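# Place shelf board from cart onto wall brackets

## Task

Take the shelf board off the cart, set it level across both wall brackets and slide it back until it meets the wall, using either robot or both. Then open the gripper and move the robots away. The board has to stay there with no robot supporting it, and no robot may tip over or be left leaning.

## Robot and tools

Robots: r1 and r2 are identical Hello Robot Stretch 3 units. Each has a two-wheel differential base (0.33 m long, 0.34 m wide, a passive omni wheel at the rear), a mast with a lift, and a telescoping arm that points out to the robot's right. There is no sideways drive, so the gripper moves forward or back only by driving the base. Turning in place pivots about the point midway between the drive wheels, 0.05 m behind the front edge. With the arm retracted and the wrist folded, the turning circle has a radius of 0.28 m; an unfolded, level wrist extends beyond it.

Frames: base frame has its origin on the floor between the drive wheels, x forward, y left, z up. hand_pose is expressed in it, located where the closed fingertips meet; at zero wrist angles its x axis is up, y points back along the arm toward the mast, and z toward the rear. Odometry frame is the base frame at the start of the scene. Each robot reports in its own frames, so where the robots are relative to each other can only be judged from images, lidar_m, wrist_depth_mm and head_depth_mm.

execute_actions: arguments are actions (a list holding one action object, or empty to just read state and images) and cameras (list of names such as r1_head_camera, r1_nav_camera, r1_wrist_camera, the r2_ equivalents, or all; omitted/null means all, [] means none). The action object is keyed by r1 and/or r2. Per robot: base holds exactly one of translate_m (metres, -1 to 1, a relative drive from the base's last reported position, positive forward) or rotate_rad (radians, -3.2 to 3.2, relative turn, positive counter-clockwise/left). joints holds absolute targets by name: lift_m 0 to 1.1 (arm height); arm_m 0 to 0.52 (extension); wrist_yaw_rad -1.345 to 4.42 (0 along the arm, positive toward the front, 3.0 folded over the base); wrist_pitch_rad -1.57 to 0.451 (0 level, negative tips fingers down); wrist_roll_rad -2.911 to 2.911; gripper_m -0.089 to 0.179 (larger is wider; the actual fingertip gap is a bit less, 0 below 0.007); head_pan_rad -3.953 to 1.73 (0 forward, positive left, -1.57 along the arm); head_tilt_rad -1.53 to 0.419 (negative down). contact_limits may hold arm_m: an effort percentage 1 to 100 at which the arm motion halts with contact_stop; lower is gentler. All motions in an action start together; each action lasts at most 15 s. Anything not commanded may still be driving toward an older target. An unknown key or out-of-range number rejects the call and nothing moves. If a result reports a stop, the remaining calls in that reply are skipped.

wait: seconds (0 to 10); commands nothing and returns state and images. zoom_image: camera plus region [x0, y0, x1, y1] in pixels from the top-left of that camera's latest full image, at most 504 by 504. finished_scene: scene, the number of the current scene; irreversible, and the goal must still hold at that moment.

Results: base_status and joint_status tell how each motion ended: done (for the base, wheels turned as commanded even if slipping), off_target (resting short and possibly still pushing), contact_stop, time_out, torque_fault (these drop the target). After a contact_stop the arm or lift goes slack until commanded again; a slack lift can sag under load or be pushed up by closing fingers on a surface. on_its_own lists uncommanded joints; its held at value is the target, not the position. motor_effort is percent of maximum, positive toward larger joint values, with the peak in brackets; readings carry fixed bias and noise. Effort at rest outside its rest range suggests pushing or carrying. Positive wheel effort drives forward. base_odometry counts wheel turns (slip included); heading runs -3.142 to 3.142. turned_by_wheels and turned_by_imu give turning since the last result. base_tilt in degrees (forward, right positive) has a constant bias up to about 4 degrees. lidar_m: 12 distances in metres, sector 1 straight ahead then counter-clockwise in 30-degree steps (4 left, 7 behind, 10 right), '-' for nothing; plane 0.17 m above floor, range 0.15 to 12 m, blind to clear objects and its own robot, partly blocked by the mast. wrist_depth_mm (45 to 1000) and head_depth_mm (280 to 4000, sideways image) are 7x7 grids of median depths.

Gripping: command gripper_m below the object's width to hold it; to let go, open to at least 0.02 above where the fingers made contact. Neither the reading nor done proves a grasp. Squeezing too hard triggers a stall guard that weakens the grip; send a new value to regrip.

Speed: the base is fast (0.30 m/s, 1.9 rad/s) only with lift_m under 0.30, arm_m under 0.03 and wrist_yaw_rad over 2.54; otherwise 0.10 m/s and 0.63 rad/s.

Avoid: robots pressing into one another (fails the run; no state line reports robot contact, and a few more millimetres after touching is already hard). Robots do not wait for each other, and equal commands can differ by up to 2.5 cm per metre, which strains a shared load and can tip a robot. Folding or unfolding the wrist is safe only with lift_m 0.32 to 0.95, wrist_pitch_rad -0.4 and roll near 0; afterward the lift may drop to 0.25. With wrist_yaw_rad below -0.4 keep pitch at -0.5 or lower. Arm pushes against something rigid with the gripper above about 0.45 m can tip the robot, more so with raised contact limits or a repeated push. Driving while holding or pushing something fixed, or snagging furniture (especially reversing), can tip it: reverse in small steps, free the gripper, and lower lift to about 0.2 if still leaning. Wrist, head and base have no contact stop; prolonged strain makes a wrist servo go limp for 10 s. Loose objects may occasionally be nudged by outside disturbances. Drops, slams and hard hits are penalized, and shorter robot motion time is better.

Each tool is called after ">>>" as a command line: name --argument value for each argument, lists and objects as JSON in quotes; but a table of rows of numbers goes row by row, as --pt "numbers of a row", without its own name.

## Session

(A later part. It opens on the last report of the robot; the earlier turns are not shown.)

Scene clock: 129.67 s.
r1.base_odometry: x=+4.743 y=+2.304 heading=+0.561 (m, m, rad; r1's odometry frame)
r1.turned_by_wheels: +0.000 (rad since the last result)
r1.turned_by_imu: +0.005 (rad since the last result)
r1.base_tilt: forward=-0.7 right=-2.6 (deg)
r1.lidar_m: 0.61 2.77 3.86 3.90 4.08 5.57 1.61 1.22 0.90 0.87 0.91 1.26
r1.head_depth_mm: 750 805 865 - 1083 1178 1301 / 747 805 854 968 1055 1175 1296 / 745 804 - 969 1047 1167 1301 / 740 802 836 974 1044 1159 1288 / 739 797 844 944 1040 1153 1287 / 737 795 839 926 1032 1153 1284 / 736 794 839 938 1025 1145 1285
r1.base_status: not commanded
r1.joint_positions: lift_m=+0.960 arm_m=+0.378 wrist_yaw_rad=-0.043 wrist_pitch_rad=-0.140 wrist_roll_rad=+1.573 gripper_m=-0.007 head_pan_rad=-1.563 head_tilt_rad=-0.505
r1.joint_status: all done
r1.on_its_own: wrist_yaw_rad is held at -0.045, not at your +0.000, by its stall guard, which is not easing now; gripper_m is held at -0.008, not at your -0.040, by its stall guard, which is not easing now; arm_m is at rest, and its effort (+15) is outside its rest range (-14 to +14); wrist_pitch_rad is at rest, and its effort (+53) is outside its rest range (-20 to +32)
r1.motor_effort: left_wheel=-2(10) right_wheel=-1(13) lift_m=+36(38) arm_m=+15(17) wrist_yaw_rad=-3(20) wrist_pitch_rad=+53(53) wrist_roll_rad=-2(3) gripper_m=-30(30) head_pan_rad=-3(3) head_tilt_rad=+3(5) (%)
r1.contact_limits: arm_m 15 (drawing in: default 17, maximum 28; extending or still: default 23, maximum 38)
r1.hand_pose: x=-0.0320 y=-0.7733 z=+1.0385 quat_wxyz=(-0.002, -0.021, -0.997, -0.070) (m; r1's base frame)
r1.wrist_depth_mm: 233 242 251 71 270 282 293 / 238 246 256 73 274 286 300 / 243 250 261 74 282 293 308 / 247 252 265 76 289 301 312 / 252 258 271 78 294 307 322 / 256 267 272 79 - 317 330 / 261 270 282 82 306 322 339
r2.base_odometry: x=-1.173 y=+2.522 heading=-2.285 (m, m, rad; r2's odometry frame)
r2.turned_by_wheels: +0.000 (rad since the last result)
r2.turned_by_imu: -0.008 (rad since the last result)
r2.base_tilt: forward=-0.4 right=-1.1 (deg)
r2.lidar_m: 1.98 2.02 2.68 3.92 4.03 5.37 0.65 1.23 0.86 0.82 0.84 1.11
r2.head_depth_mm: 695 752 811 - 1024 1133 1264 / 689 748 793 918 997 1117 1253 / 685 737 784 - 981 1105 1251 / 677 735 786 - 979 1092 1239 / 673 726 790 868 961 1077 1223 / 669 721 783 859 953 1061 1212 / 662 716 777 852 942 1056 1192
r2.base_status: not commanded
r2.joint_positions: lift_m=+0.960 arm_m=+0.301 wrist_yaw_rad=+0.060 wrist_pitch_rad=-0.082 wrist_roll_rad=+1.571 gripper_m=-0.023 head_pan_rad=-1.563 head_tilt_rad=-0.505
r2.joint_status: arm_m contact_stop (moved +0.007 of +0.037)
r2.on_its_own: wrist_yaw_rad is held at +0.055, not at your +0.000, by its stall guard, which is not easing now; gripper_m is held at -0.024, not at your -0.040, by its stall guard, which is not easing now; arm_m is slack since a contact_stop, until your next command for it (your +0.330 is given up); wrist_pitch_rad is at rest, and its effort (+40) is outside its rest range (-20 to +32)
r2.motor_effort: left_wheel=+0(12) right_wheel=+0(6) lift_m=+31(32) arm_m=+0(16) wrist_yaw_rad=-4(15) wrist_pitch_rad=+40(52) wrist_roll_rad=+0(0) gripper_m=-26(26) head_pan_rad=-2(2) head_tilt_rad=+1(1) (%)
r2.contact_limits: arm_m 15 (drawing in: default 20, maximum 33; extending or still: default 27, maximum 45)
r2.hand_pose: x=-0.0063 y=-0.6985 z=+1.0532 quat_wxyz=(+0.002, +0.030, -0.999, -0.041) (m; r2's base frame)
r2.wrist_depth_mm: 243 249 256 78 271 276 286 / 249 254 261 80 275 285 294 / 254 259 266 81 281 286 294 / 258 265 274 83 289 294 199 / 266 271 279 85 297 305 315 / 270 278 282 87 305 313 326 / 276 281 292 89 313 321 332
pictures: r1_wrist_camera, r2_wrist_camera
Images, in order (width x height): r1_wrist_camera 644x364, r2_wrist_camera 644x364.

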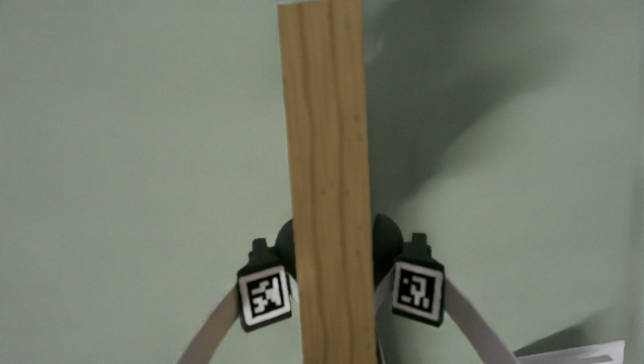

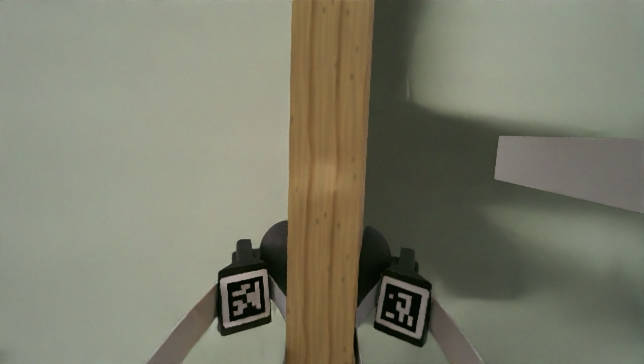

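>>> execute_actions --actions '[{"r2":{"joints":{"arm_m":0.288}},"r1":{"joints":{"arm_m":0.355}}}]' --cameras '[]'

>>> execute_actions --actions '[{"r2":{"joints":{"lift_m":0.87}},"r1":{"joints":{"lift_m":0.87}}}]' --cameras '["r1_nav_camera","r2_nav_camera"]'

Scene clock: 131.83 s.
r1.base_odometry: x=+4.743 y=+2.304 heading=+0.561 (m, m, rad; r1's odometry frame)
r1.turned_by_wheels: +0.000 (rad since the last result)
r1.turned_by_imu: -0.014 (rad since the last result)
r1.base_tilt: forward=-0.2 right=-1.6 (deg)
r1.lidar_m: 0.61 2.76 3.77 3.90 4.06 5.55 1.69 1.23 0.90 0.87 0.91 1.24
r1.head_depth_mm: 734 794 855 - 1076 1173 1309 / 729 789 836 964 1042 1175 1303 / 727 790 - 961 1039 1162 1287 / 724 784 827 959 1027 1157 1277 / 721 779 829 935 1026 1149 1278 / 717 774 821 900 1015 1136 1266 / 716 772 818 916 1011 1127 1265
r1.base_status: not commanded
r1.joint_positions: lift_m=+0.960 arm_m=+0.355 wrist_yaw_rad=-0.036 wrist_pitch_rad=-0.097 wrist_roll_rad=+1.572 gripper_m=-0.007 head_pan_rad=-1.563 head_tilt_rad=-0.505
r1.joint_status: all done
r1.on_its_own: wrist_yaw_rad is held at -0.045, not at your +0.000, by its stall guard, which is not easing now; gripper_m is held at -0.008, not at your -0.040, by its stall guard, which is not easing now; wrist_pitch_rad is at rest, and its effort (+37) is outside its rest range (-20 to +32)
r1.motor_effort: left_wheel=+4(4) right_wheel=-4(6) lift_m=+34(36) arm_m=-2(11) wrist_yaw_rad=-8(8) wrist_pitch_rad=+37(53) wrist_roll_rad=-1(1) gripper_m=-28(30) head_pan_rad=-3(4) head_tilt_rad=+3(4) (%)
r1.hand_pose: x=-0.0305 y=-0.7528 z=+1.0494 quat_wxyz=(-0.001, -0.018, -0.999, -0.049) (m; r1's base frame)
r1.wrist_depth_mm: 243 248 256 74 271 280 289 / 246 254 262 75 278 287 294 / 250 258 267 76 279 291 303 / 256 262 269 78 288 299 307 / 260 268 274 79 295 305 315 / 265 272 279 80 - 306 323 / 270 277 289 82 306 316 330
r2.base_odometry: x=-1.173 y=+2.522 heading=-2.285 (m, m, rad; r2's odometry frame)
r2.turned_by_wheels: +0.000 (rad since the last result)
r2.turned_by_imu: +0.000 (rad since the last result)
r2.base_tilt: forward=-0.4 right=-1.0 (deg)
r2.lidar_m: 1.97 2.02 2.67 3.94 4.01 5.36 0.65 1.22 0.86 0.82 0.84 1.11
r2.head_depth_mm: 693 751 813 - 1010 1133 1271 / 690 747 796 881 990 1124 1254 / 683 739 786 - 984 1106 1255 / 677 734 791 - 978 1089 1234 / 671 727 792 868 963 1078 1224 / 669 721 785 861 950 1065 1207 / 663 714 777 849 943 1051 1196
r2.base_status: not commanded
r2.joint_positions: lift_m=+0.960 arm_m=+0.288 wrist_yaw_rad=+0.051 wrist_pitch_rad=-0.085 wrist_roll_rad=+1.571 gripper_m=-0.023 head_pan_rad=-1.563 head_tilt_rad=-0.505
r2.joint_status: all done
r2.on_its_own: wrist_yaw_rad is held at +0.055, not at your +0.000, by its stall guard, which is not easing now; gripper_m is held at -0.024, not at your -0.040, by its stall guard, which is not easing now; wrist_pitch_rad is at rest, and its effort (+42) is outside its rest range (-20 to +32)
r2.motor_effort: left_wheel=-2(4) right_wheel=+2(4) lift_m=+31(32) arm_m=-3(5) wrist_yaw_rad=+3(7) wrist_pitch_rad=+42(46) wrist_roll_rad=+0(0) gripper_m=-27(27) head_pan_rad=-2(2) head_tilt_rad=+2(1) (%)
r2.hand_pose: x=-0.0084 y=-0.6862 z=+1.0525 quat_wxyz=(+0.002, +0.025, -0.999, -0.043) (m; r2's base frame)
r2.wrist_depth_mm: 254 259 267 80 283 291 302 / 258 265 273 81 289 298 306 / 264 270 279 83 296 303 313 / 270 275 283 84 303 307 196 / 274 281 289 86 311 320 330 / 282 287 293 87 319 327 338 / 288 293 303 90 328 334 346
pictures: none
No camera images: the call's "cameras" was empty. Leave "cameras" out to get every camera's image.

Scene clock: 133.50 s.
r1.base_odometry: x=+4.743 y=+2.304 heading=+0.561 (m, m, rad; r1's odometry frame)
r1.turned_by_wheels: +0.000 (rad since the last result)
r1.turned_by_imu: +0.000 (rad since the last result)
r1.base_tilt: forward=-0.2 right=-1.7 (deg)
r1.lidar_m: 0.61 2.75 3.77 3.88 4.05 5.52 1.69 1.24 0.90 0.87 0.91 1.24
r1.head_depth_mm: 735 795 866 949 1032 - 1312 / 735 789 863 919 1074 1175 1293 / 727 784 856 - 1059 1158 1291 / 724 778 850 - 1049 1155 1297 / 722 778 844 891 1026 1142 1271 / 721 776 845 884 1015 1138 1274 / 714 771 835 884 1008 1123 1267
r1.base_status: not commanded
r1.joint_positions: lift_m=+0.870 arm_m=+0.355 wrist_yaw_rad=-0.036 wrist_pitch_rad=-0.097 wrist_roll_rad=+1.572 gripper_m=-0.007 head_pan_rad=-1.563 head_tilt_rad=-0.505
r1.joint_status: all done
r1.on_its_own: wrist_yaw_rad is held at -0.045, not at your +0.000, by its stall guard, which is not easing now; gripper_m is held at -0.008, not at your -0.040, by its stall guard, which is not easing now; wrist_pitch_rad is at rest, and its effort (+37) is outside its rest range (-20 to +32)
r1.motor_effort: left_wheel=+4(4) right_wheel=-4(4) lift_m=+27(31) arm_m=-2(2) wrist_yaw_rad=-8(8) wrist_pitch_rad=+37(37) wrist_roll_rad=-1(1) gripper_m=-28(28) head_pan_rad=-4(4) head_tilt_rad=+3(4) (%)
r1.hand_pose: x=-0.0305 y=-0.7527 z=+0.9596 quat_wxyz=(-0.001, -0.018, -0.999, -0.049) (m; r1's base frame)
r1.wrist_depth_mm: 243 248 257 74 274 281 289 / 247 252 261 75 278 286 296 / 251 258 266 76 285 292 302 / 257 262 268 77 288 298 306 / 261 267 276 79 296 302 315 / 263 271 278 80 - 309 321 / 270 277 285 82 306 318 328
r2.base_odometry: x=-1.173 y=+2.522 heading=-2.285 (m, m, rad; r2's odometry frame)
r2.turned_by_wheels: +0.000 (rad since the last result)
r2.turned_by_imu: +0.000 (rad since the last result)
r2.base_tilt: forward=-0.4 right=-1.0 (deg)
r2.lidar_m: 1.98 2.03 2.67 3.92 4.05 5.31 0.65 1.22 0.86 0.82 0.84 1.11
r2.head_depth_mm: 694 755 823 857 - - 1275 / 688 745 814 869 - 1124 1256 / 683 741 806 859 - 1105 1247 / 680 732 801 840 - 1090 1238 / 672 726 790 831 961 1080 1224 / 666 719 784 859 952 1064 1214 / 660 717 776 853 940 1054 1193
r2.base_status: not commanded
r2.joint_positions: lift_m=+0.870 arm_m=+0.288 wrist_yaw_rad=+0.051 wrist_pitch_rad=-0.085 wrist_roll_rad=+1.571 gripper_m=-0.023 head_pan_rad=-1.563 head_tilt_rad=-0.505
r2.joint_status: all done
r2.on_its_own: wrist_yaw_rad is held at +0.055, not at your +0.000, by its stall guard, which is not easing now; gripper_m is held at -0.024, not at your -0.040, by its stall guard, which is not easing now; wrist_pitch_rad is at rest, and its effort (+42) is outside its rest range (-20 to +32)
r2.motor_effort: left_wheel=-1(1) right_wheel=+2(2) lift_m=+30(32) arm_m=-3(3) wrist_yaw_rad=+3(3) wrist_pitch_rad=+42(42) wrist_roll_rad=+0(0) gripper_m=-27(27) head_pan_rad=-2(2) head_tilt_rad=+2(2) (%)
r2.hand_pose: x=-0.0084 y=-0.6862 z=+0.9626 quat_wxyz=(+0.002, +0.025, -0.999, -0.043) (m; r2's base frame)
r2.wrist_depth_mm: 254 261 267 80 283 291 302 / 259 266 273 81 290 298 308 / 263 272 278 83 292 301 313 / 269 275 284 84 268 142 115 / 275 281 288 86 309 314 329 / 280 286 294 88 319 327 339 / 288 292 307 89 324 337 345
pictures: r1_nav_camera (sideways: a quarter turn counterclockwise sets it upright), r2_nav_camera (sideways: a quarter turn counterclockwise sets it upright)
Images, in order (width x height): r1_nav_camera 672x504, r2_nav_camera 672x504.

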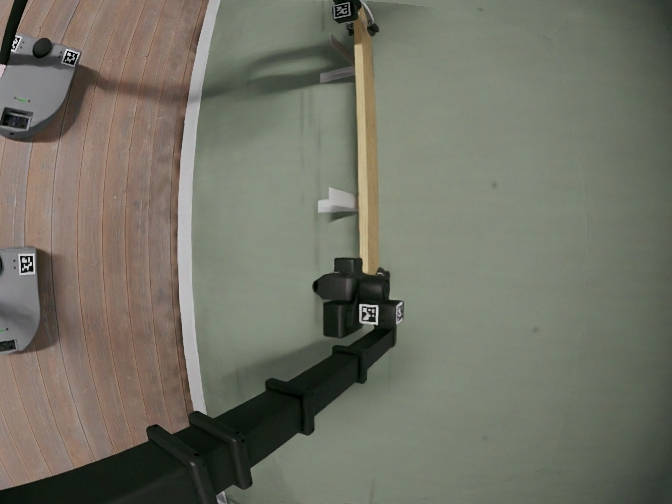

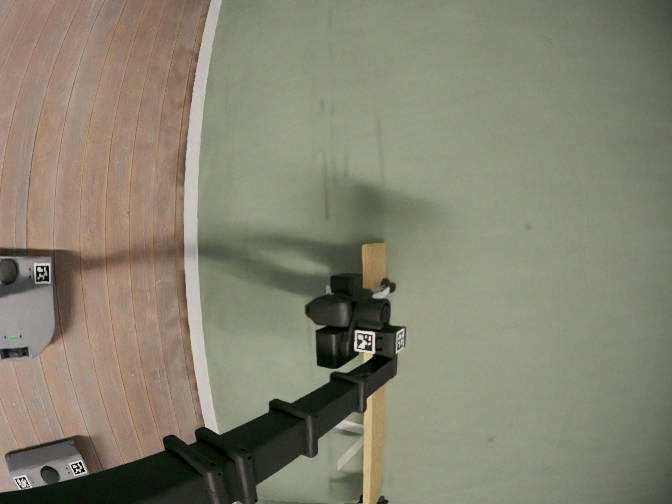

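>>> execute_actions --actions '[{"r2":{"joints":{"lift_m":0.84}},"r1":{"joints":{"lift_m":0.84}}}]' --cameras '["r2_wrist_camera","r1_wrist_camera"]'

Scene clock: 134.77 s.
r1.base_odometry: x=+4.743 y=+2.304 heading=+0.561 (m, m, rad; r1's odometry frame)
r1.turned_by_wheels: +0.000 (rad since the last result)
r1.turned_by_imu: +0.000 (rad since the last result)
r1.base_tilt: forward=-0.1 right=-1.6 (deg)
r1.lidar_m: 0.61 2.75 3.79 3.89 4.03 5.58 1.68 1.24 0.91 0.87 0.91 1.24
r1.head_depth_mm: 733 791 863 947 1039 - - / 730 791 860 928 - 1192 1298 / 728 782 851 910 1067 1155 1291 / 724 782 851 893 1064 1149 1279 / 723 778 845 887 1026 1146 1278 / 718 774 839 884 1012 1140 1266 / 717 773 839 880 1009 1125 1272
r1.base_status: not commanded
r1.joint_positions: lift_m=+0.840 arm_m=+0.355 wrist_yaw_rad=-0.036 wrist_pitch_rad=-0.094 wrist_roll_rad=+1.573 gripper_m=-0.007 head_pan_rad=-1.563 head_tilt_rad=-0.505
r1.joint_status: all done
r1.on_its_own: wrist_yaw_rad is held at -0.045, not at your +0.000, by its stall guard, which is not easing now; gripper_m is held at -0.008, not at your -0.040, by its stall guard, which is not easing now; wrist_pitch_rad is at rest, and its effort (+35) is outside its rest range (-20 to +32)
r1.motor_effort: left_wheel=+4(4) right_wheel=-4(3) lift_m=+27(27) arm_m=-2(2) wrist_yaw_rad=-8(8) wrist_pitch_rad=+35(37) wrist_roll_rad=-1(2) gripper_m=-29(29) head_pan_rad=-3(3) head_tilt_rad=+3(3) (%)
r1.hand_pose: x=-0.0305 y=-0.7529 z=+0.9304 quat_wxyz=(-0.002, -0.018, -0.999, -0.047) (m; r1's base frame)
r1.wrist_depth_mm: 243 249 256 74 272 277 288 / 246 254 260 75 277 286 295 / 252 256 265 76 283 292 302 / 256 261 270 77 286 298 306 / 260 268 274 79 293 304 312 / 265 272 278 80 - 310 320 / 271 276 289 82 306 316 329
r2.base_odometry: x=-1.173 y=+2.522 heading=-2.285 (m, m, rad; r2's odometry frame)
r2.turned_by_wheels: +0.000 (rad since the last result)
r2.turned_by_imu: +0.000 (rad since the last result)
r2.base_tilt: forward=-0.4 right=-1.0 (deg)
r2.lidar_m: 1.97 2.02 2.67 3.92 4.06 5.29 0.65 1.22 0.86 0.82 0.84 1.11
r2.head_depth_mm: 693 753 820 865 992 - 1275 / 689 746 815 869 - 1141 1253 / 682 741 806 857 - 1106 1254 / 677 731 800 850 - 1102 1244 / 672 726 791 844 961 1079 1225 / 668 720 786 859 949 1064 1204 / 662 715 776 851 944 1050 1196
r2.base_status: not commanded
r2.joint_positions: lift_m=+0.840 arm_m=+0.288 wrist_yaw_rad=+0.051 wrist_pitch_rad=-0.076 wrist_roll_rad=+1.571 gripper_m=-0.023 head_pan_rad=-1.563 head_tilt_rad=-0.505
r2.joint_status: all done
r2.on_its_own: wrist_yaw_rad is held at +0.055, not at your +0.000, by its stall guard, which is not easing now; gripper_m is held at -0.024, not at your -0.040, by its stall guard, which is not easing now; wrist_pitch_rad is at rest, and its effort (+37) is outside its rest range (-20 to +32)
r2.motor_effort: left_wheel=-1(1) right_wheel=+2(2) lift_m=+29(32) arm_m=-3(3) wrist_yaw_rad=+3(3) wrist_pitch_rad=+37(42) wrist_roll_rad=+0(0) gripper_m=-27(27) head_pan_rad=-3(2) head_tilt_rad=+1(1) (%)
r2.hand_pose: x=-0.0084 y=-0.6866 z=+0.9350 quat_wxyz=(+0.001, +0.025, -0.999, -0.038) (m; r2's base frame)
r2.wrist_depth_mm: 256 261 267 80 281 290 297 / 260 267 271 81 287 298 304 / 266 272 278 83 292 299 311 / 269 277 281 84 171 113 318 / 277 284 288 86 304 313 327 / 283 288 293 88 316 327 334 / 289 296 307 89 323 334 344
pictures: r1_wrist_camera, r2_wrist_camera
Images, in order (width x height): r1_wrist_camera 644x364, r2_wrist_camera 644x364.

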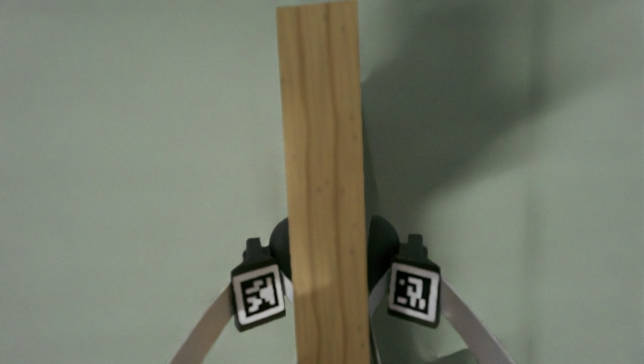

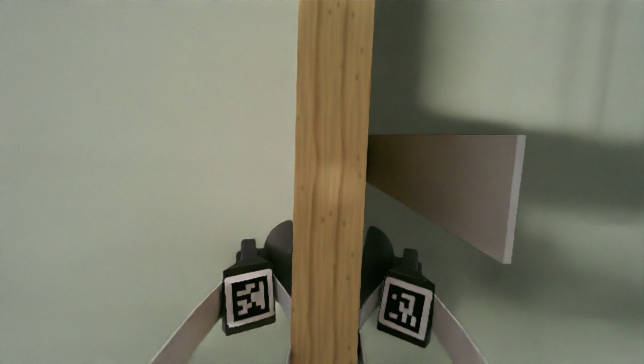

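>>> execute_actions --actions '[{"r2":{"joints":{"lift_m":0.828}},"r1":{"joints":{"lift_m":0.826}}}]' --cameras '[]'

Scene clock: 135.70 s.
r1.base_odometry: x=+4.743 y=+2.304 heading=+0.561 (m, m, rad; r1's odometry frame)
r1.turned_by_wheels: +0.000 (rad since the last result)
r1.turned_by_imu: +0.000 (rad since the last result)
r1.base_tilt: forward=-0.2 right=-1.7 (deg)
r1.lidar_m: 0.61 2.76 3.79 3.88 4.04 5.53 1.69 1.24 0.90 0.87 0.91 1.24
r1.head_depth_mm: 735 797 866 953 1050 - - / 733 790 858 932 - 1182 1294 / 728 788 856 910 1075 1162 1283 / 725 785 851 895 - 1145 1283 / 720 779 847 893 1025 1152 1271 / 718 776 841 889 1018 1139 1275 / 717 773 842 878 1009 1127 1265
r1.base_status: not commanded
r1.joint_positions: lift_m=+0.826 arm_m=+0.355 wrist_yaw_rad=-0.036 wrist_pitch_rad=-0.074 wrist_roll_rad=+1.574 gripper_m=-0.007 head_pan_rad=-1.563 head_tilt_rad=-0.505
r1.joint_status: all done
r1.on_its_own: wrist_yaw_rad is held at -0.045, not at your +0.000, by its stall guard, which is not easing now; gripper_m is held at -0.008, not at your -0.040, by its stall guard, which is not easing now
r1.motor_effort: left_wheel=+4(4) right_wheel=-4(4) lift_m=+25(27) arm_m=+0(2) wrist_yaw_rad=-8(8) wrist_pitch_rad=+28(35) wrist_roll_rad=-2(1) gripper_m=-29(29) head_pan_rad=-3(4) head_tilt_rad=+4(3) (%)
r1.hand_pose: x=-0.0305 y=-0.7536 z=+0.9216 quat_wxyz=(-0.002, -0.018, -0.999, -0.037) (m; r1's base frame)
r1.wrist_depth_mm: 248 252 259 73 269 274 282 / 250 256 262 74 273 280 285 / 254 261 267 76 281 286 294 / 259 265 272 77 287 292 303 / 264 270 276 78 291 296 307 / 269 274 279 80 - 304 312 / 273 281 290 82 302 312 318
r2.base_odometry: x=-1.173 y=+2.522 heading=-2.285 (m, m, rad; r2's odometry frame)
r2.turned_by_wheels: +0.000 (rad since the last result)
r2.turned_by_imu: +0.000 (rad since the last result)
r2.base_tilt: forward=-0.4 right=-1.0 (deg)
r2.lidar_m: 1.97 2.02 2.67 3.94 4.04 5.32 0.65 1.23 0.86 0.82 0.84 1.11
r2.head_depth_mm: 693 752 818 868 992 - - / 689 745 814 863 - 1143 1251 / 683 738 803 854 - 1126 1256 / 679 731 799 842 - 1100 1236 / 673 727 793 844 962 1079 1224 / 667 721 785 857 953 1064 1210 / 660 715 777 851 940 1049 1193
r2.base_status: not commanded
r2.joint_positions: lift_m=+0.828 arm_m=+0.288 wrist_yaw_rad=+0.051 wrist_pitch_rad=-0.060 wrist_roll_rad=+1.571 gripper_m=-0.023 head_pan_rad=-1.563 head_tilt_rad=-0.505
r2.joint_status: all done
r2.on_its_own: wrist_yaw_rad is held at +0.055, not at your +0.000, by its stall guard, which is not easing now; gripper_m is held at -0.024, not at your -0.040, by its stall guard, which is not easing now
r2.motor_effort: left_wheel=-1(2) right_wheel=+2(2) lift_m=+28(29) arm_m=-3(3) wrist_yaw_rad=+3(3) wrist_pitch_rad=+29(37) wrist_roll_rad=+0(0) gripper_m=-27(27) head_pan_rad=-2(3) head_tilt_rad=+1(1) (%)
r2.hand_pose: x=-0.0084 y=-0.6872 z=+0.9271 quat_wxyz=(+0.001, +0.026, -0.999, -0.030) (m; r2's base frame)
r2.wrist_depth_mm: 258 262 267 79 278 286 293 / 262 267 274 81 286 290 299 / 269 273 279 82 287 296 305 / 274 278 284 84 151 304 314 / 279 287 291 86 301 313 318 / 284 291 293 87 313 321 328 / 292 297 308 89 321 329 339
pictures: none
No camera images: the call's "cameras" was empty. Leave "cameras" out to get every camera's image.

>>> execute_actions --actions '[{"r2":{"joints":{"lift_m":0.818}},"r1":{"joints":{"lift_m":0.814}}}]' --cameras '[]'

>>> execute_actions --actions '[{"r2":{"joints":{"gripper_m":0.09}},"r1":{"joints":{"gripper_m":0.09}}}]' --cameras '["r1_nav_camera","r2_nav_camera"]'

Scene clock: 136.63 s.
r1.base_odometry: x=+4.743 y=+2.304 heading=+0.561 (m, m, rad; r1's odometry frame)
r1.turned_by_wheels: +0.000 (rad since the last result)
r1.turned_by_imu: +0.000 (rad since the last result)
r1.base_tilt: forward=-0.2 right=-1.7 (deg)
r1.lidar_m: 0.61 2.76 3.80 3.89 4.05 5.56 1.68 1.24 0.90 0.87 0.90 1.24
r1.head_depth_mm: 734 794 864 946 1054 1149 - / 733 792 859 948 - 1188 1293 / 730 785 857 911 - 1156 1299 / 724 782 852 898 - 1158 1270 / 722 777 852 841 1023 1143 1265 / 720 777 841 842 1020 1139 1275 / 721 772 838 844 1010 1122 1269
r1.base_status: not commanded
r1.joint_positions: lift_m=+0.814 arm_m=+0.355 wrist_yaw_rad=-0.036 wrist_pitch_rad=-0.070 wrist_roll_rad=+1.574 gripper_m=-0.007 head_pan_rad=-1.563 head_tilt_rad=-0.505
r1.joint_status: all done
r1.on_its_own: wrist_yaw_rad is held at -0.045, not at your +0.000, by its stall guard, which is not easing now; gripper_m is held at -0.008, not at your -0.040, by its stall guard, which is not easing now
r1.motor_effort: left_wheel=+5(5) right_wheel=-5(4) lift_m=+24(26) arm_m=+2(2) wrist_yaw_rad=-8(8) wrist_pitch_rad=+27(28) wrist_roll_rad=-1(1) gripper_m=-27(29) head_pan_rad=-3(3) head_tilt_rad=+3(4) (%)
r1.hand_pose: x=-0.0305 y=-0.7535 z=+0.9108 quat_wxyz=(-0.002, -0.018, -0.999, -0.035) (m; r1's base frame)
r1.wrist_depth_mm: 247 252 256 72 270 276 280 / 251 257 262 74 276 281 287 / 255 262 267 75 278 285 293 / 262 264 271 76 286 292 298 / 268 271 274 78 291 297 304 / 271 279 280 79 - 305 312 / 275 282 291 81 303 310 318
r2.base_odometry: x=-1.173 y=+2.522 heading=-2.285 (m, m, rad; r2's odometry frame)
r2.turned_by_wheels: +0.000 (rad since the last result)
r2.turned_by_imu: +0.000 (rad since the last result)
r2.base_tilt: forward=-0.4 right=-1.0 (deg)
r2.lidar_m: 1.97 2.01 2.67 3.93 4.05 5.34 0.65 1.22 0.86 0.82 0.84 1.11
r2.head_depth_mm: 694 750 823 865 991 - - / 689 744 815 856 - 1142 1251 / 682 740 806 853 - 1125 1254 / 678 734 801 843 687 1110 1234 / 673 727 791 843 964 1078 1231 / 668 724 785 861 951 1065 1212 / 662 714 776 851 941 1054 1193
r2.base_status: not commanded
r2.joint_positions: lift_m=+0.818 arm_m=+0.288 wrist_yaw_rad=+0.052 wrist_pitch_rad=-0.058 wrist_roll_rad=+1.571 gripper_m=-0.023 head_pan_rad=-1.563 head_tilt_rad=-0.505
r2.joint_status: all done
r2.on_its_own: wrist_yaw_rad is held at +0.055, not at your +0.000, by its stall guard, which is not easing now; gripper_m is held at -0.024, not at your -0.040, by its stall guard, which is not easing now
r2.motor_effort: left_wheel=-1(2) right_wheel=+1(2) lift_m=+29(29) arm_m=-2(3) wrist_yaw_rad=+2(3) wrist_pitch_rad=+29(29) wrist_roll_rad=+0(0) gripper_m=-27(27) head_pan_rad=-2(2) head_tilt_rad=+1(2) (%)
r2.hand_pose: x=-0.0081 y=-0.6873 z=+0.9175 quat_wxyz=(+0.001, +0.026, -0.999, -0.029) (m; r2's base frame)
r2.wrist_depth_mm: 257 262 268 79 281 285 292 / 262 268 272 80 286 292 297 / 267 275 279 82 289 296 304 / 275 278 285 83 123 306 313 / 278 284 291 85 122 310 319 / 285 291 294 87 314 321 328 / 291 297 308 88 320 326 336
pictures: none
No camera images: the call's "cameras" was empty. Leave "cameras" out to get every camera's image.

Scene clock: 138.27 s.
r1.base_odometry: x=+4.743 y=+2.304 heading=+0.561 (m, m, rad; r1's odometry frame)
r1.turned_by_wheels: +0.000 (rad since the last result)
r1.turned_by_imu: +0.000 (rad since the last result)
r1.base_tilt: forward=-0.1 right=-1.7 (deg)
r1.lidar_m: 0.61 2.75 3.79 3.90 4.05 5.53 1.69 1.23 0.90 0.87 0.90 1.24
r1.head_depth_mm: 737 794 861 949 1045 1149 - / 730 792 861 944 - 1190 1308 / 727 787 853 907 - 1151 1286 / 726 781 851 892 - 1154 1277 / 722 780 847 852 1026 1145 1273 / 719 774 839 852 1017 1141 1263 / 716 770 837 849 1012 1129 1266
r1.base_status: not commanded
r1.joint_positions: lift_m=+0.814 arm_m=+0.355 wrist_yaw_rad=-0.040 wrist_pitch_rad=-0.045 wrist_roll_rad=+1.574 gripper_m=+0.090 head_pan_rad=-1.563 head_tilt_rad=-0.505
r1.joint_status: all done
r1.on_its_own: wrist_yaw_rad is held at -0.045, not at your +0.000, by its stall guard, which is not easing now
r1.motor_effort: left_wheel=+3(5) right_wheel=-3(5) lift_m=+25(25) arm_m=+2(2) wrist_yaw_rad=-5(7) wrist_pitch_rad=+17(26) wrist_roll_rad=-2(1) gripper_m=-4(99) head_pan_rad=-3(4) head_tilt_rad=+3(3) (%)
r1.hand_pose: x=-0.0316 y=-0.7544 z=+0.9169 quat_wxyz=(-0.001, -0.020, -1.000, -0.023) (m; r1's base frame)
r1.wrist_depth_mm: 251 253 258 261 71 270 274 / 255 258 262 265 72 273 280 / 256 264 267 269 74 280 285 / 263 266 272 274 75 284 292 / 268 274 277 280 76 292 296 / 273 279 284 285 77 298 304 / 276 283 288 292 79 302 306
r2.base_odometry: x=-1.173 y=+2.522 heading=-2.285 (m, m, rad; r2's odometry frame)
r2.turned_by_wheels: +0.000 (rad since the last result)
r2.turned_by_imu: +0.000 (rad since the last result)
r2.base_tilt: forward=-0.5 right=-1.1 (deg)
r2.lidar_m: 1.97 2.03 2.67 3.93 4.04 5.33 0.65 1.23 0.86 0.82 0.84 1.11
r2.head_depth_mm: 695 753 824 867 992 - - / 689 747 815 859 - 1146 1259 / 681 741 806 852 - 1125 1260 / 678 732 799 846 711 1108 1244 / 673 729 792 842 963 1075 1225 / 667 723 786 859 953 1063 1209 / 662 718 776 855 939 1048 1190
r2.base_status: not commanded
r2.joint_positions: lift_m=+0.818 arm_m=+0.288 wrist_yaw_rad=+0.052 wrist_pitch_rad=-0.044 wrist_roll_rad=+1.571 gripper_m=+0.090 head_pan_rad=-1.563 head_tilt_rad=-0.505
r2.joint_status: all done
r2.on_its_own: wrist_yaw_rad is held at +0.055, not at your +0.000, by its stall guard, which is not easing now
r2.motor_effort: left_wheel=-1(1) right_wheel=+1(1) lift_m=+29(29) arm_m=-2(3) wrist_yaw_rad=+2(2) wrist_pitch_rad=+21(29) wrist_roll_rad=-1(0) gripper_m=-2(93) head_pan_rad=-1(2) head_tilt_rad=+1(2) (%)
r2.hand_pose: x=-0.0080 y=-0.6877 z=+0.9210 quat_wxyz=(+0.001, +0.026, -0.999, -0.022) (m; r2's base frame)
r2.wrist_depth_mm: 258 263 269 272 78 283 287 / 263 268 273 278 80 289 293 / 270 274 278 282 82 294 299 / 276 278 286 287 83 303 308 / 282 285 292 293 85 308 315 / 287 291 300 298 86 315 322 / 292 301 304 306 89 325 331
pictures: r1_nav_camera (sideways: a quarter turn counterclockwise sets it upright), r2_nav_camera (sideways: a quarter turn counterclockwise sets it upright)
Images, in order (width x height): r1_nav_camera 672x504, r2_nav_camera 672x504.

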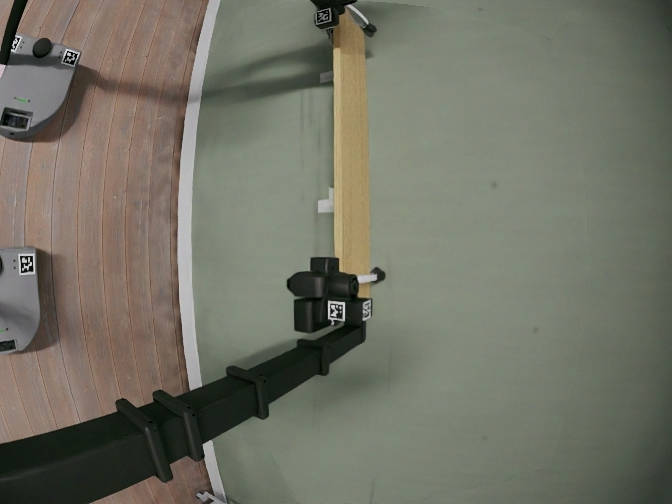

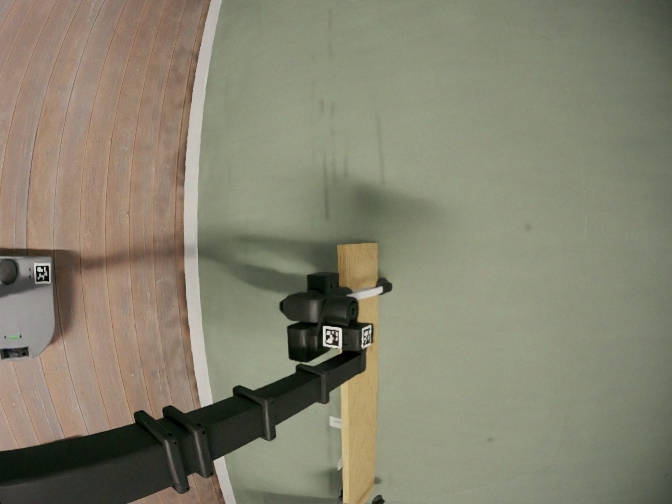

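Resting on brackets. Lower 1 cm, retract, close, push.

>>> execute_actions --actions '[{"r2":{"joints":{"lift_m":0.808,"arm_m":0.10}},"r1":{"joints":{"lift_m":0.806,"arm_m":0.165}}}]' --cameras '[]'

>>> execute_actions --actions '[{"r2":{"joints":{"gripper_m":-0.01,"wrist_yaw_rad":0.0}},"r1":{"joints":{"gripper_m":-0.01,"wrist_yaw_rad":0.0}}}]' --cameras '["r1_wrist_camera","r2_wrist_camera"]'

>>> execute_actions --actions '[{"r2":{"joints":{"arm_m":0.25},"contact_limits":{"arm_m":12}},"r1":{"joints":{"arm_m":0.31},"contact_limits":{"arm_m":12}}}]' --cameras '["r1_nav_camera","r2_nav_camera"]'

Scene clock: 141.17 s.
r1.base_odometry: x=+4.743 y=+2.304 heading=+0.561 (m, m, rad; r1's odometry frame)
r1.turned_by_wheels: +0.000 (rad since the last result)
r1.turned_by_imu: +0.001 (rad since the last result)
r1.base_tilt: forward=-0.1 right=-1.7 (deg)
r1.lidar_m: 0.61 2.76 3.77 3.89 4.03 5.56 1.69 1.23 0.90 0.87 0.90 1.24
r1.head_depth_mm: 735 792 863 949 1055 1155 - / 731 787 855 941 1044 - - / 728 786 854 937 640 - - / 723 783 849 920 639 - 1278 / 722 774 845 917 638 1133 1267 / 719 778 846 894 661 1134 1274 / 715 771 839 895 686 1128 1267
r1.base_status: not commanded
r1.joint_positions: lift_m=+0.806 arm_m=+0.165 wrist_yaw_rad=-0.037 wrist_pitch_rad=-0.059 wrist_roll_rad=+1.574 gripper_m=+0.090 head_pan_rad=-1.563 head_tilt_rad=-0.505
r1.joint_status: all done
r1.on_its_own: wrist_yaw_rad is held at -0.045, not at your +0.000, by its stall guard, which is not easing now
r1.motor_effort: left_wheel=+5(6) right_wheel=-5(8) lift_m=+27(32) arm_m=-3(5) wrist_yaw_rad=-7(11) wrist_pitch_rad=+22(22) wrist_roll_rad=-1(2) gripper_m=-6(6) head_pan_rad=-2(5) head_tilt_rad=+4(4) (%)
r1.hand_pose: x=-0.0309 y=-0.5645 z=+0.9053 quat_wxyz=(-0.002, -0.019, -0.999, -0.030) (m; r1's base frame)
r1.wrist_depth_mm: 420 427 436 443 64 466 466 / 428 439 448 192 66 467 481 / 437 446 449 214 69 481 491 / 444 451 470 242 73 489 502 / 451 461 464 276 78 503 513 / 458 467 485 322 83 511 523 / 467 471 483 497 90 520 527
r2.base_odometry: x=-1.173 y=+2.522 heading=-2.285 (m, m, rad; r2's odometry frame)
r2.turned_by_wheels: +0.000 (rad since the last result)
r2.turned_by_imu: +0.001 (rad since the last result)
r2.base_tilt: forward=-0.5 right=-1.1 (deg)
r2.lidar_m: 1.97 2.03 2.67 3.91 4.05 5.36 0.65 1.23 0.86 0.82 0.84 1.11
r2.head_depth_mm: 693 754 825 880 726 1113 - / 690 743 817 868 729 1097 - / 681 741 807 851 986 1084 - / 677 733 800 843 978 1078 - / 674 727 789 864 960 1077 1227 / 666 720 784 860 954 1064 1209 / 662 714 779 854 943 1049 1193
r2.base_status: not commanded
r2.joint_positions: lift_m=+0.808 arm_m=+0.100 wrist_yaw_rad=+0.053 wrist_pitch_rad=-0.022 wrist_roll_rad=+1.571 gripper_m=+0.090 head_pan_rad=-1.563 head_tilt_rad=-0.505
r2.joint_status: all done
r2.on_its_own: wrist_yaw_rad is held at +0.055, not at your +0.000, by its stall guard, which is not easing now
r2.motor_effort: left_wheel=+0(1) right_wheel=+1(1) lift_m=+25(26) arm_m=-3(4) wrist_yaw_rad=+1(2) wrist_pitch_rad=+11(21) wrist_roll_rad=+0(0) gripper_m=-1(3) head_pan_rad=-2(2) head_tilt_rad=+2(2) (%)
r2.hand_pose: x=-0.0078 y=-0.5005 z=+0.9167 quat_wxyz=(+0.001, +0.027, -1.000, -0.012) (m; r2's base frame)
r2.wrist_depth_mm: 438 439 441 444 454 459 464 / 444 442 449 449 460 469 475 / 449 451 462 461 472 478 487 / 457 465 472 470 486 489 490 / 472 480 484 488 492 497 507 / 483 487 490 499 499 518 513 / 492 502 504 513 522 530 530
pictures: none
No camera images: the call's "cameras" was empty. Leave "cameras" out to get every camera's image.

Scene clock: 142.67 s.
r1.base_odometry: x=+4.743 y=+2.304 heading=+0.561 (m, m, rad; r1's odometry frame)
r1.turned_by_wheels: +0.000 (rad since the last result)
r1.turned_by_imu: +0.000 (rad since the last result)
r1.base_tilt: forward=-0.2 right=-1.6 (deg)
r1.lidar_m: 0.61 2.76 3.78 3.89 4.07 5.59 1.69 1.23 0.90 0.87 0.91 1.24
r1.head_depth_mm: 736 794 863 948 1051 1154 - / 733 791 860 941 1044 - - / 727 784 855 937 625 - - / 726 784 852 921 621 - 1269 / 722 778 845 920 644 1122 1277 / 719 774 840 893 669 1139 1267 / 716 772 839 891 669 1130 1268
r1.base_status: not commanded
r1.joint_positions: lift_m=+0.806 arm_m=+0.165 wrist_yaw_rad=-0.010 wrist_pitch_rad=-0.066 wrist_roll_rad=+1.574 gripper_m=-0.009 head_pan_rad=-1.563 head_tilt_rad=-0.505
r1.joint_status: all done
r1.motor_effort: left_wheel=-2(5) right_wheel=+4(4) lift_m=+27(27) arm_m=-2(3) wrist_yaw_rad=+9(14) wrist_pitch_rad=+25(26) wrist_roll_rad=-2(2) gripper_m=-26(100) head_pan_rad=-4(4) head_tilt_rad=+4(4) (%)
r1.hand_pose: x=-0.0239 y=-0.5643 z=+0.9035 quat_wxyz=(-0.001, -0.005, -0.999, -0.033) (m; r1's base frame)
r1.wrist_depth_mm: 414 428 438 61 449 464 468 / 429 424 443 63 460 471 478 / 435 438 449 67 469 482 499 / 439 451 462 71 483 487 503 / 451 456 474 76 497 502 520 / 459 473 480 82 - 520 530 / 478 479 500 90 515 533 549
r2.base_odometry: x=-1.173 y=+2.522 heading=-2.285 (m, m, rad; r2's odometry frame)
r2.turned_by_wheels: +0.000 (rad since the last result)
r2.turned_by_imu: +0.000 (rad since the last result)
r2.base_tilt: forward=-0.5 right=-1.0 (deg)
r2.lidar_m: 1.97 2.02 2.67 3.94 4.05 5.36 0.65 1.23 0.86 0.82 0.84 1.11
r2.head_depth_mm: 694 754 819 879 1003 1117 - / 687 746 814 860 990 1095 - / 684 737 807 848 985 1081 - / 679 732 800 841 958 1066 - / 674 727 792 860 966 1079 1222 / 666 722 787 861 952 1063 1211 / 662 718 778 850 943 1051 1190
r2.base_status: not commanded
r2.joint_positions: lift_m=+0.808 arm_m=+0.100 wrist_yaw_rad=+0.003 wrist_pitch_rad=-0.022 wrist_roll_rad=+1.571 gripper_m=-0.010 head_pan_rad=-1.563 head_tilt_rad=-0.505
r2.joint_status: all done
r2.motor_effort: left_wheel=+0(0) right_wheel=+1(1) lift_m=+26(26) arm_m=-3(3) wrist_yaw_rad=-2(3) wrist_pitch_rad=+11(11) wrist_roll_rad=+0(1) gripper_m=-5(92) head_pan_rad=-2(2) head_tilt_rad=+2(1) (%)
r2.hand_pose: x=-0.0206 y=-0.5009 z=+0.9167 quat_wxyz=(+0.000, +0.001, -1.000, -0.012) (m; r2's base frame)
r2.wrist_depth_mm: 444 448 456 460 466 469 476 / 448 454 462 461 468 478 484 / 456 458 468 473 477 482 488 / 464 466 472 474 483 492 495 / 464 474 480 483 492 496 507 / 471 479 489 - 497 503 512 / 483 487 496 503 507 511 515
pictures: r1_wrist_camera, r2_wrist_camera
Images, in order (width x height): r1_wrist_camera 644x364, r2_wrist_camera 644x364.

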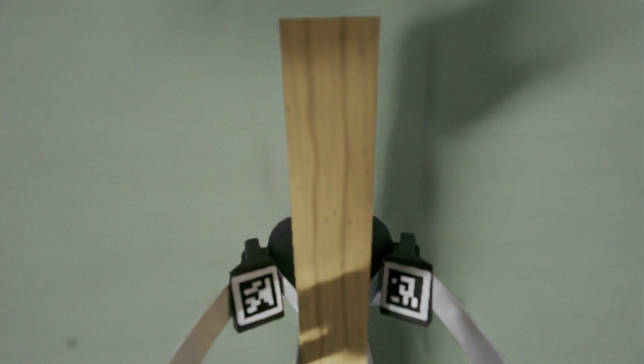

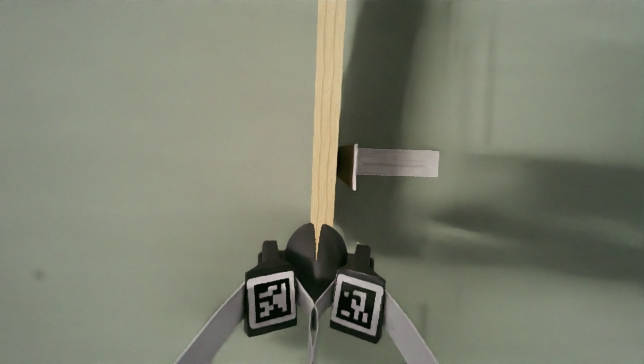

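Scene clock: 145.93 s.
r1.base_odometry: x=+4.743 y=+2.304 heading=+0.560 (m, m, rad; r1's odometry frame)
r1.turned_by_wheels: +0.000 (rad since the last result)
r1.turned_by_imu: +0.001 (rad since the last result)
r1.base_tilt: forward=-0.1 right=-1.6 (deg)
r1.lidar_m: 0.61 2.76 3.78 3.88 4.04 5.54 1.69 1.24 0.90 0.87 0.91 1.24
r1.head_depth_mm: 735 791 864 949 1048 1152 - / 729 791 856 940 1020 1208 1296 / 728 786 855 910 - 1181 1285 / 724 783 852 891 - 1176 1285 / 724 777 843 856 1024 1141 1282 / 718 778 838 851 1015 1136 1272 / 716 771 837 850 1011 1124 1269
r1.base_status: not commanded
r1.joint_positions: lift_m=+0.806 arm_m=+0.310 wrist_yaw_rad=-0.013 wrist_pitch_rad=-0.063 wrist_roll_rad=+1.574 gripper_m=-0.009 head_pan_rad=-1.563 head_tilt_rad=-0.505
r1.joint_status: all done
r1.motor_effort: left_wheel=-6(14) right_wheel=+6(18) lift_m=+27(27) arm_m=+4(3) wrist_yaw_rad=+11(31) wrist_pitch_rad=+24(25) wrist_roll_rad=-2(2) gripper_m=-26(26) head_pan_rad=-3(4) head_tilt_rad=+4(4) (%)
r1.contact_limits: arm_m 12 (drawing in: default 17, maximum 28; extending or still: default 23, maximum 38)
r1.hand_pose: x=-0.0246 y=-0.7087 z=+0.9042 quat_wxyz=(-0.001, -0.006, -0.999, -0.032) (m; r1's base frame)
r1.wrist_depth_mm: 287 290 295 76 306 314 324 / 291 296 304 78 316 323 330 / 298 304 309 80 322 329 338 / 305 311 317 82 331 335 344 / 311 317 324 85 337 345 349 / 315 325 329 87 - 358 368 / 324 329 340 91 352 364 371
r2.base_odometry: x=-1.173 y=+2.522 heading=-2.285 (m, m, rad; r2's odometry frame)
r2.turned_by_wheels: +0.000 (rad since the last result)
r2.turned_by_imu: -0.006 (rad since the last result)
r2.base_tilt: forward=-0.4 right=-1.0 (deg)
r2.lidar_m: 1.97 2.03 2.66 3.93 4.03 5.33 0.65 1.23 0.87 0.82 0.84 1.10
r2.head_depth_mm: 697 753 827 871 1005 1103 - / 690 747 814 862 982 - 1259 / 681 739 805 847 970 - 1255 / 679 734 798 841 975 - 1248 / 672 728 790 841 960 1082 1226 / 665 720 785 860 951 1061 1204 / 661 713 777 848 938 1048 1187
r2.base_status: not commanded
r2.joint_positions: lift_m=+0.808 arm_m=+0.200 wrist_yaw_rad=+0.002 wrist_pitch_rad=-0.023 wrist_roll_rad=+1.571 gripper_m=-0.010 head_pan_rad=-1.563 head_tilt_rad=-0.505
r2.joint_status: arm_m contact_stop (moved +0.100 of +0.150)
r2.on_its_own: arm_m is slack since a contact_stop, until your next command for it (your +0.250 is given up)
r2.motor_effort: left_wheel=+1(12) right_wheel=+0(9) lift_m=+26(26) arm_m=+0(11) wrist_yaw_rad=-2(5) wrist_pitch_rad=+12(24) wrist_roll_rad=+0(0) gripper_m=-5(6) head_pan_rad=-2(2) head_tilt_rad=+1(1) (%)
r2.contact_limits: arm_m 12 (drawing in: default 20, maximum 33; extending or still: default 27, maximum 45)
r2.hand_pose: x=-0.0207 y=-0.6009 z=+0.9164 quat_wxyz=(+0.000, +0.001, -1.000, -0.012) (m; r2's base frame)
r2.wrist_depth_mm: 352 357 361 361 370 372 379 / 359 361 366 364 375 383 385 / 360 366 371 375 381 383 387 / 364 373 372 235 380 386 394 / 369 375 377 380 391 394 399 / 374 382 385 - 393 398 408 / 380 382 394 392 400 406 410
pictures: r1_nav_camera (sideways: a quarter turn counterclockwise sets it upright), r2_nav_camera (sideways: a quarter turn counterclockwise sets it upright)
Images, in order (width x height): r1_nav_camera 672x504, r2_nav_camera 672x504.

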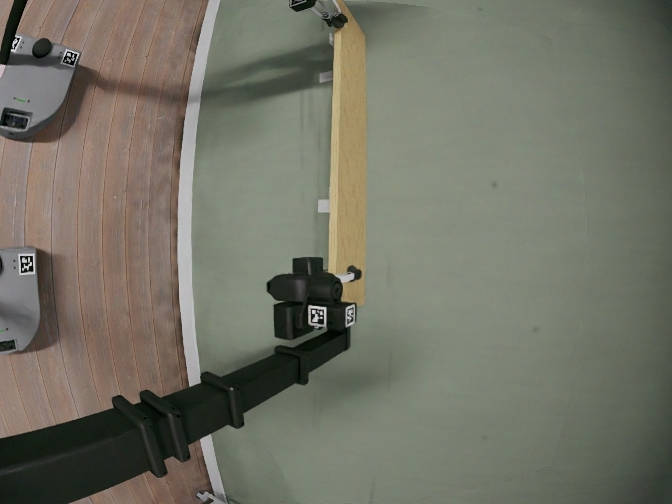

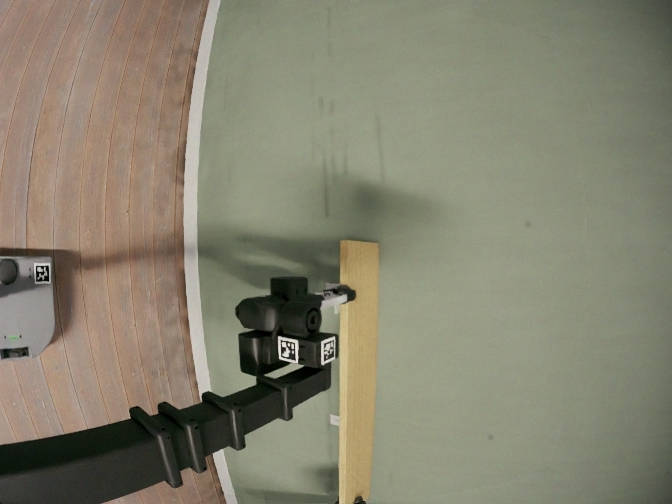

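>>> execute_actions --actions '[{"r1":{"joints":{"arm_m":0.38},"contact_limits":{"arm_m":12}}}]' --cameras '["r1_nav_camera","r1_wrist_camera"]'

Scene clock: 149.77 s.
r1.base_odometry: x=+4.743 y=+2.304 heading=+0.561 (m, m, rad; r1's odometry frame)
r1.turned_by_wheels: +0.000 (rad since the last result)
r1.turned_by_imu: -0.003 (rad since the last result)
r1.base_tilt: forward=-0.1 right=-1.7 (deg)
r1.lidar_m: 0.61 2.76 3.75 3.89 4.05 5.54 1.71 1.24 0.91 0.87 0.91 1.23
r1.head_depth_mm: 736 794 870 952 1053 1158 - / 733 790 858 945 - 1194 1296 / 728 785 858 912 - 1161 1295 / 725 782 854 895 - 1152 1271 / 722 783 846 853 1028 1138 1271 / 721 774 841 850 1020 1132 1263 / 714 772 840 848 1013 1124 1268
r1.base_status: not commanded
r1.joint_positions: lift_m=+0.806 arm_m=+0.346 wrist_yaw_rad=+0.004 wrist_pitch_rad=-0.073 wrist_roll_rad=+1.573 gripper_m=-0.009 head_pan_rad=-1.563 head_tilt_rad=-0.504
r1.joint_status: arm_m contact_stop (moved +0.036 of +0.070)
r1.on_its_own: arm_m is slack since a contact_stop, until your next command for it (your +0.380 is given up)
r1.motor_effort: left_wheel=+3(13) right_wheel=-3(6) lift_m=+28(28) arm_m=+0(15) wrist_yaw_rad=-3(13) wrist_pitch_rad=+28(33) wrist_roll_rad=-1(1) gripper_m=-25(26) head_pan_rad=-4(4) head_tilt_rad=+3(3) (%)
r1.contact_limits: arm_m 12 (drawing in: default 17, maximum 28; extending or still: default 23, maximum 38)
r1.hand_pose: x=-0.0204 y=-0.7448 z=+0.9016 quat_wxyz=(-0.001, +0.002, -0.999, -0.037) (m; r1's base frame)
r1.wrist_depth_mm: 250 255 260 78 273 278 286 / 256 261 267 79 280 288 294 / 260 267 273 81 285 292 300 / 267 270 278 83 293 299 311 / 272 280 284 85 303 307 319 / 280 285 290 87 - 317 329 / 287 292 304 90 319 332 334
r2.base_odometry: x=-1.173 y=+2.522 heading=-2.285 (m, m, rad; r2's odometry frame)
r2.turned_by_wheels: +0.000 (rad since the last result)
r2.turned_by_imu: +0.001 (rad since the last result)
r2.base_tilt: forward=-0.4 right=-1.1 (deg)
r2.lidar_m: 1.98 2.01 2.66 3.93 4.04 5.32 0.65 1.24 0.86 0.82 0.84 1.10
r2.head_depth_mm: 695 754 824 869 1007 1104 - / 690 748 815 859 981 - 1257 / 683 740 808 853 970 - 1253 / 677 733 800 843 969 - 1245 / 674 727 794 843 961 1078 1224 / 669 720 785 859 951 1064 1208 / 661 713 776 851 940 1049 1187
r2.base_status: not commanded
r2.joint_positions: lift_m=+0.808 arm_m=+0.200 wrist_yaw_rad=+0.002 wrist_pitch_rad=-0.023 wrist_roll_rad=+1.571 gripper_m=-0.010 head_pan_rad=-1.563 head_tilt_rad=-0.505
r2.joint_status: not commanded
r2.on_its_own: arm_m is slack since a contact_stop, until your next command for it (your +0.250 is given up)
r2.motor_effort: left_wheel=+1(1) right_wheel=+0(0) lift_m=+26(26) arm_m=+0(0) wrist_yaw_rad=-2(2) wrist_pitch_rad=+12(12) wrist_roll_rad=+0(0) gripper_m=-5(5) head_pan_rad=-2(2) head_tilt_rad=+1(1) (%)
r2.hand_pose: x=-0.0207 y=-0.6009 z=+0.9164 quat_wxyz=(+0.000, +0.001, -1.000, -0.012) (m; r2's base frame)
r2.wrist_depth_mm: 354 357 364 363 367 373 378 / 357 361 365 365 376 378 381 / 360 363 369 372 378 383 388 / 365 369 373 234 380 394 390 / 369 373 375 380 388 391 399 / 377 378 383 - 395 400 406 / 379 386 390 392 399 407 407
pictures: r1_nav_camera (sideways: a quarter turn counterclockwise sets it upright), r1_wrist_camera
Images, in order (width x height): r1_nav_camera 672x504, r1_wrist_camera 644x364.

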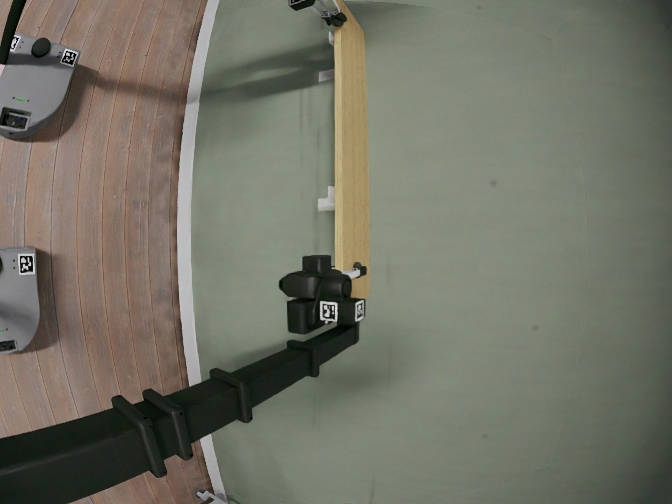

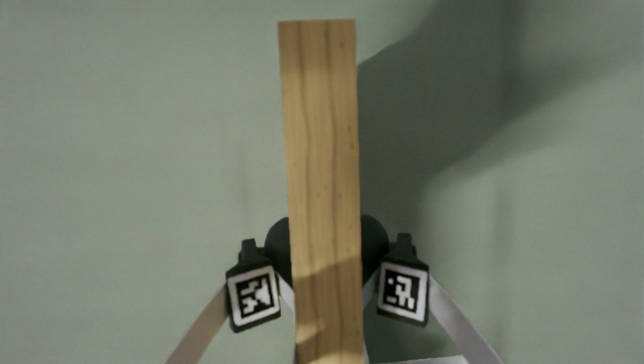

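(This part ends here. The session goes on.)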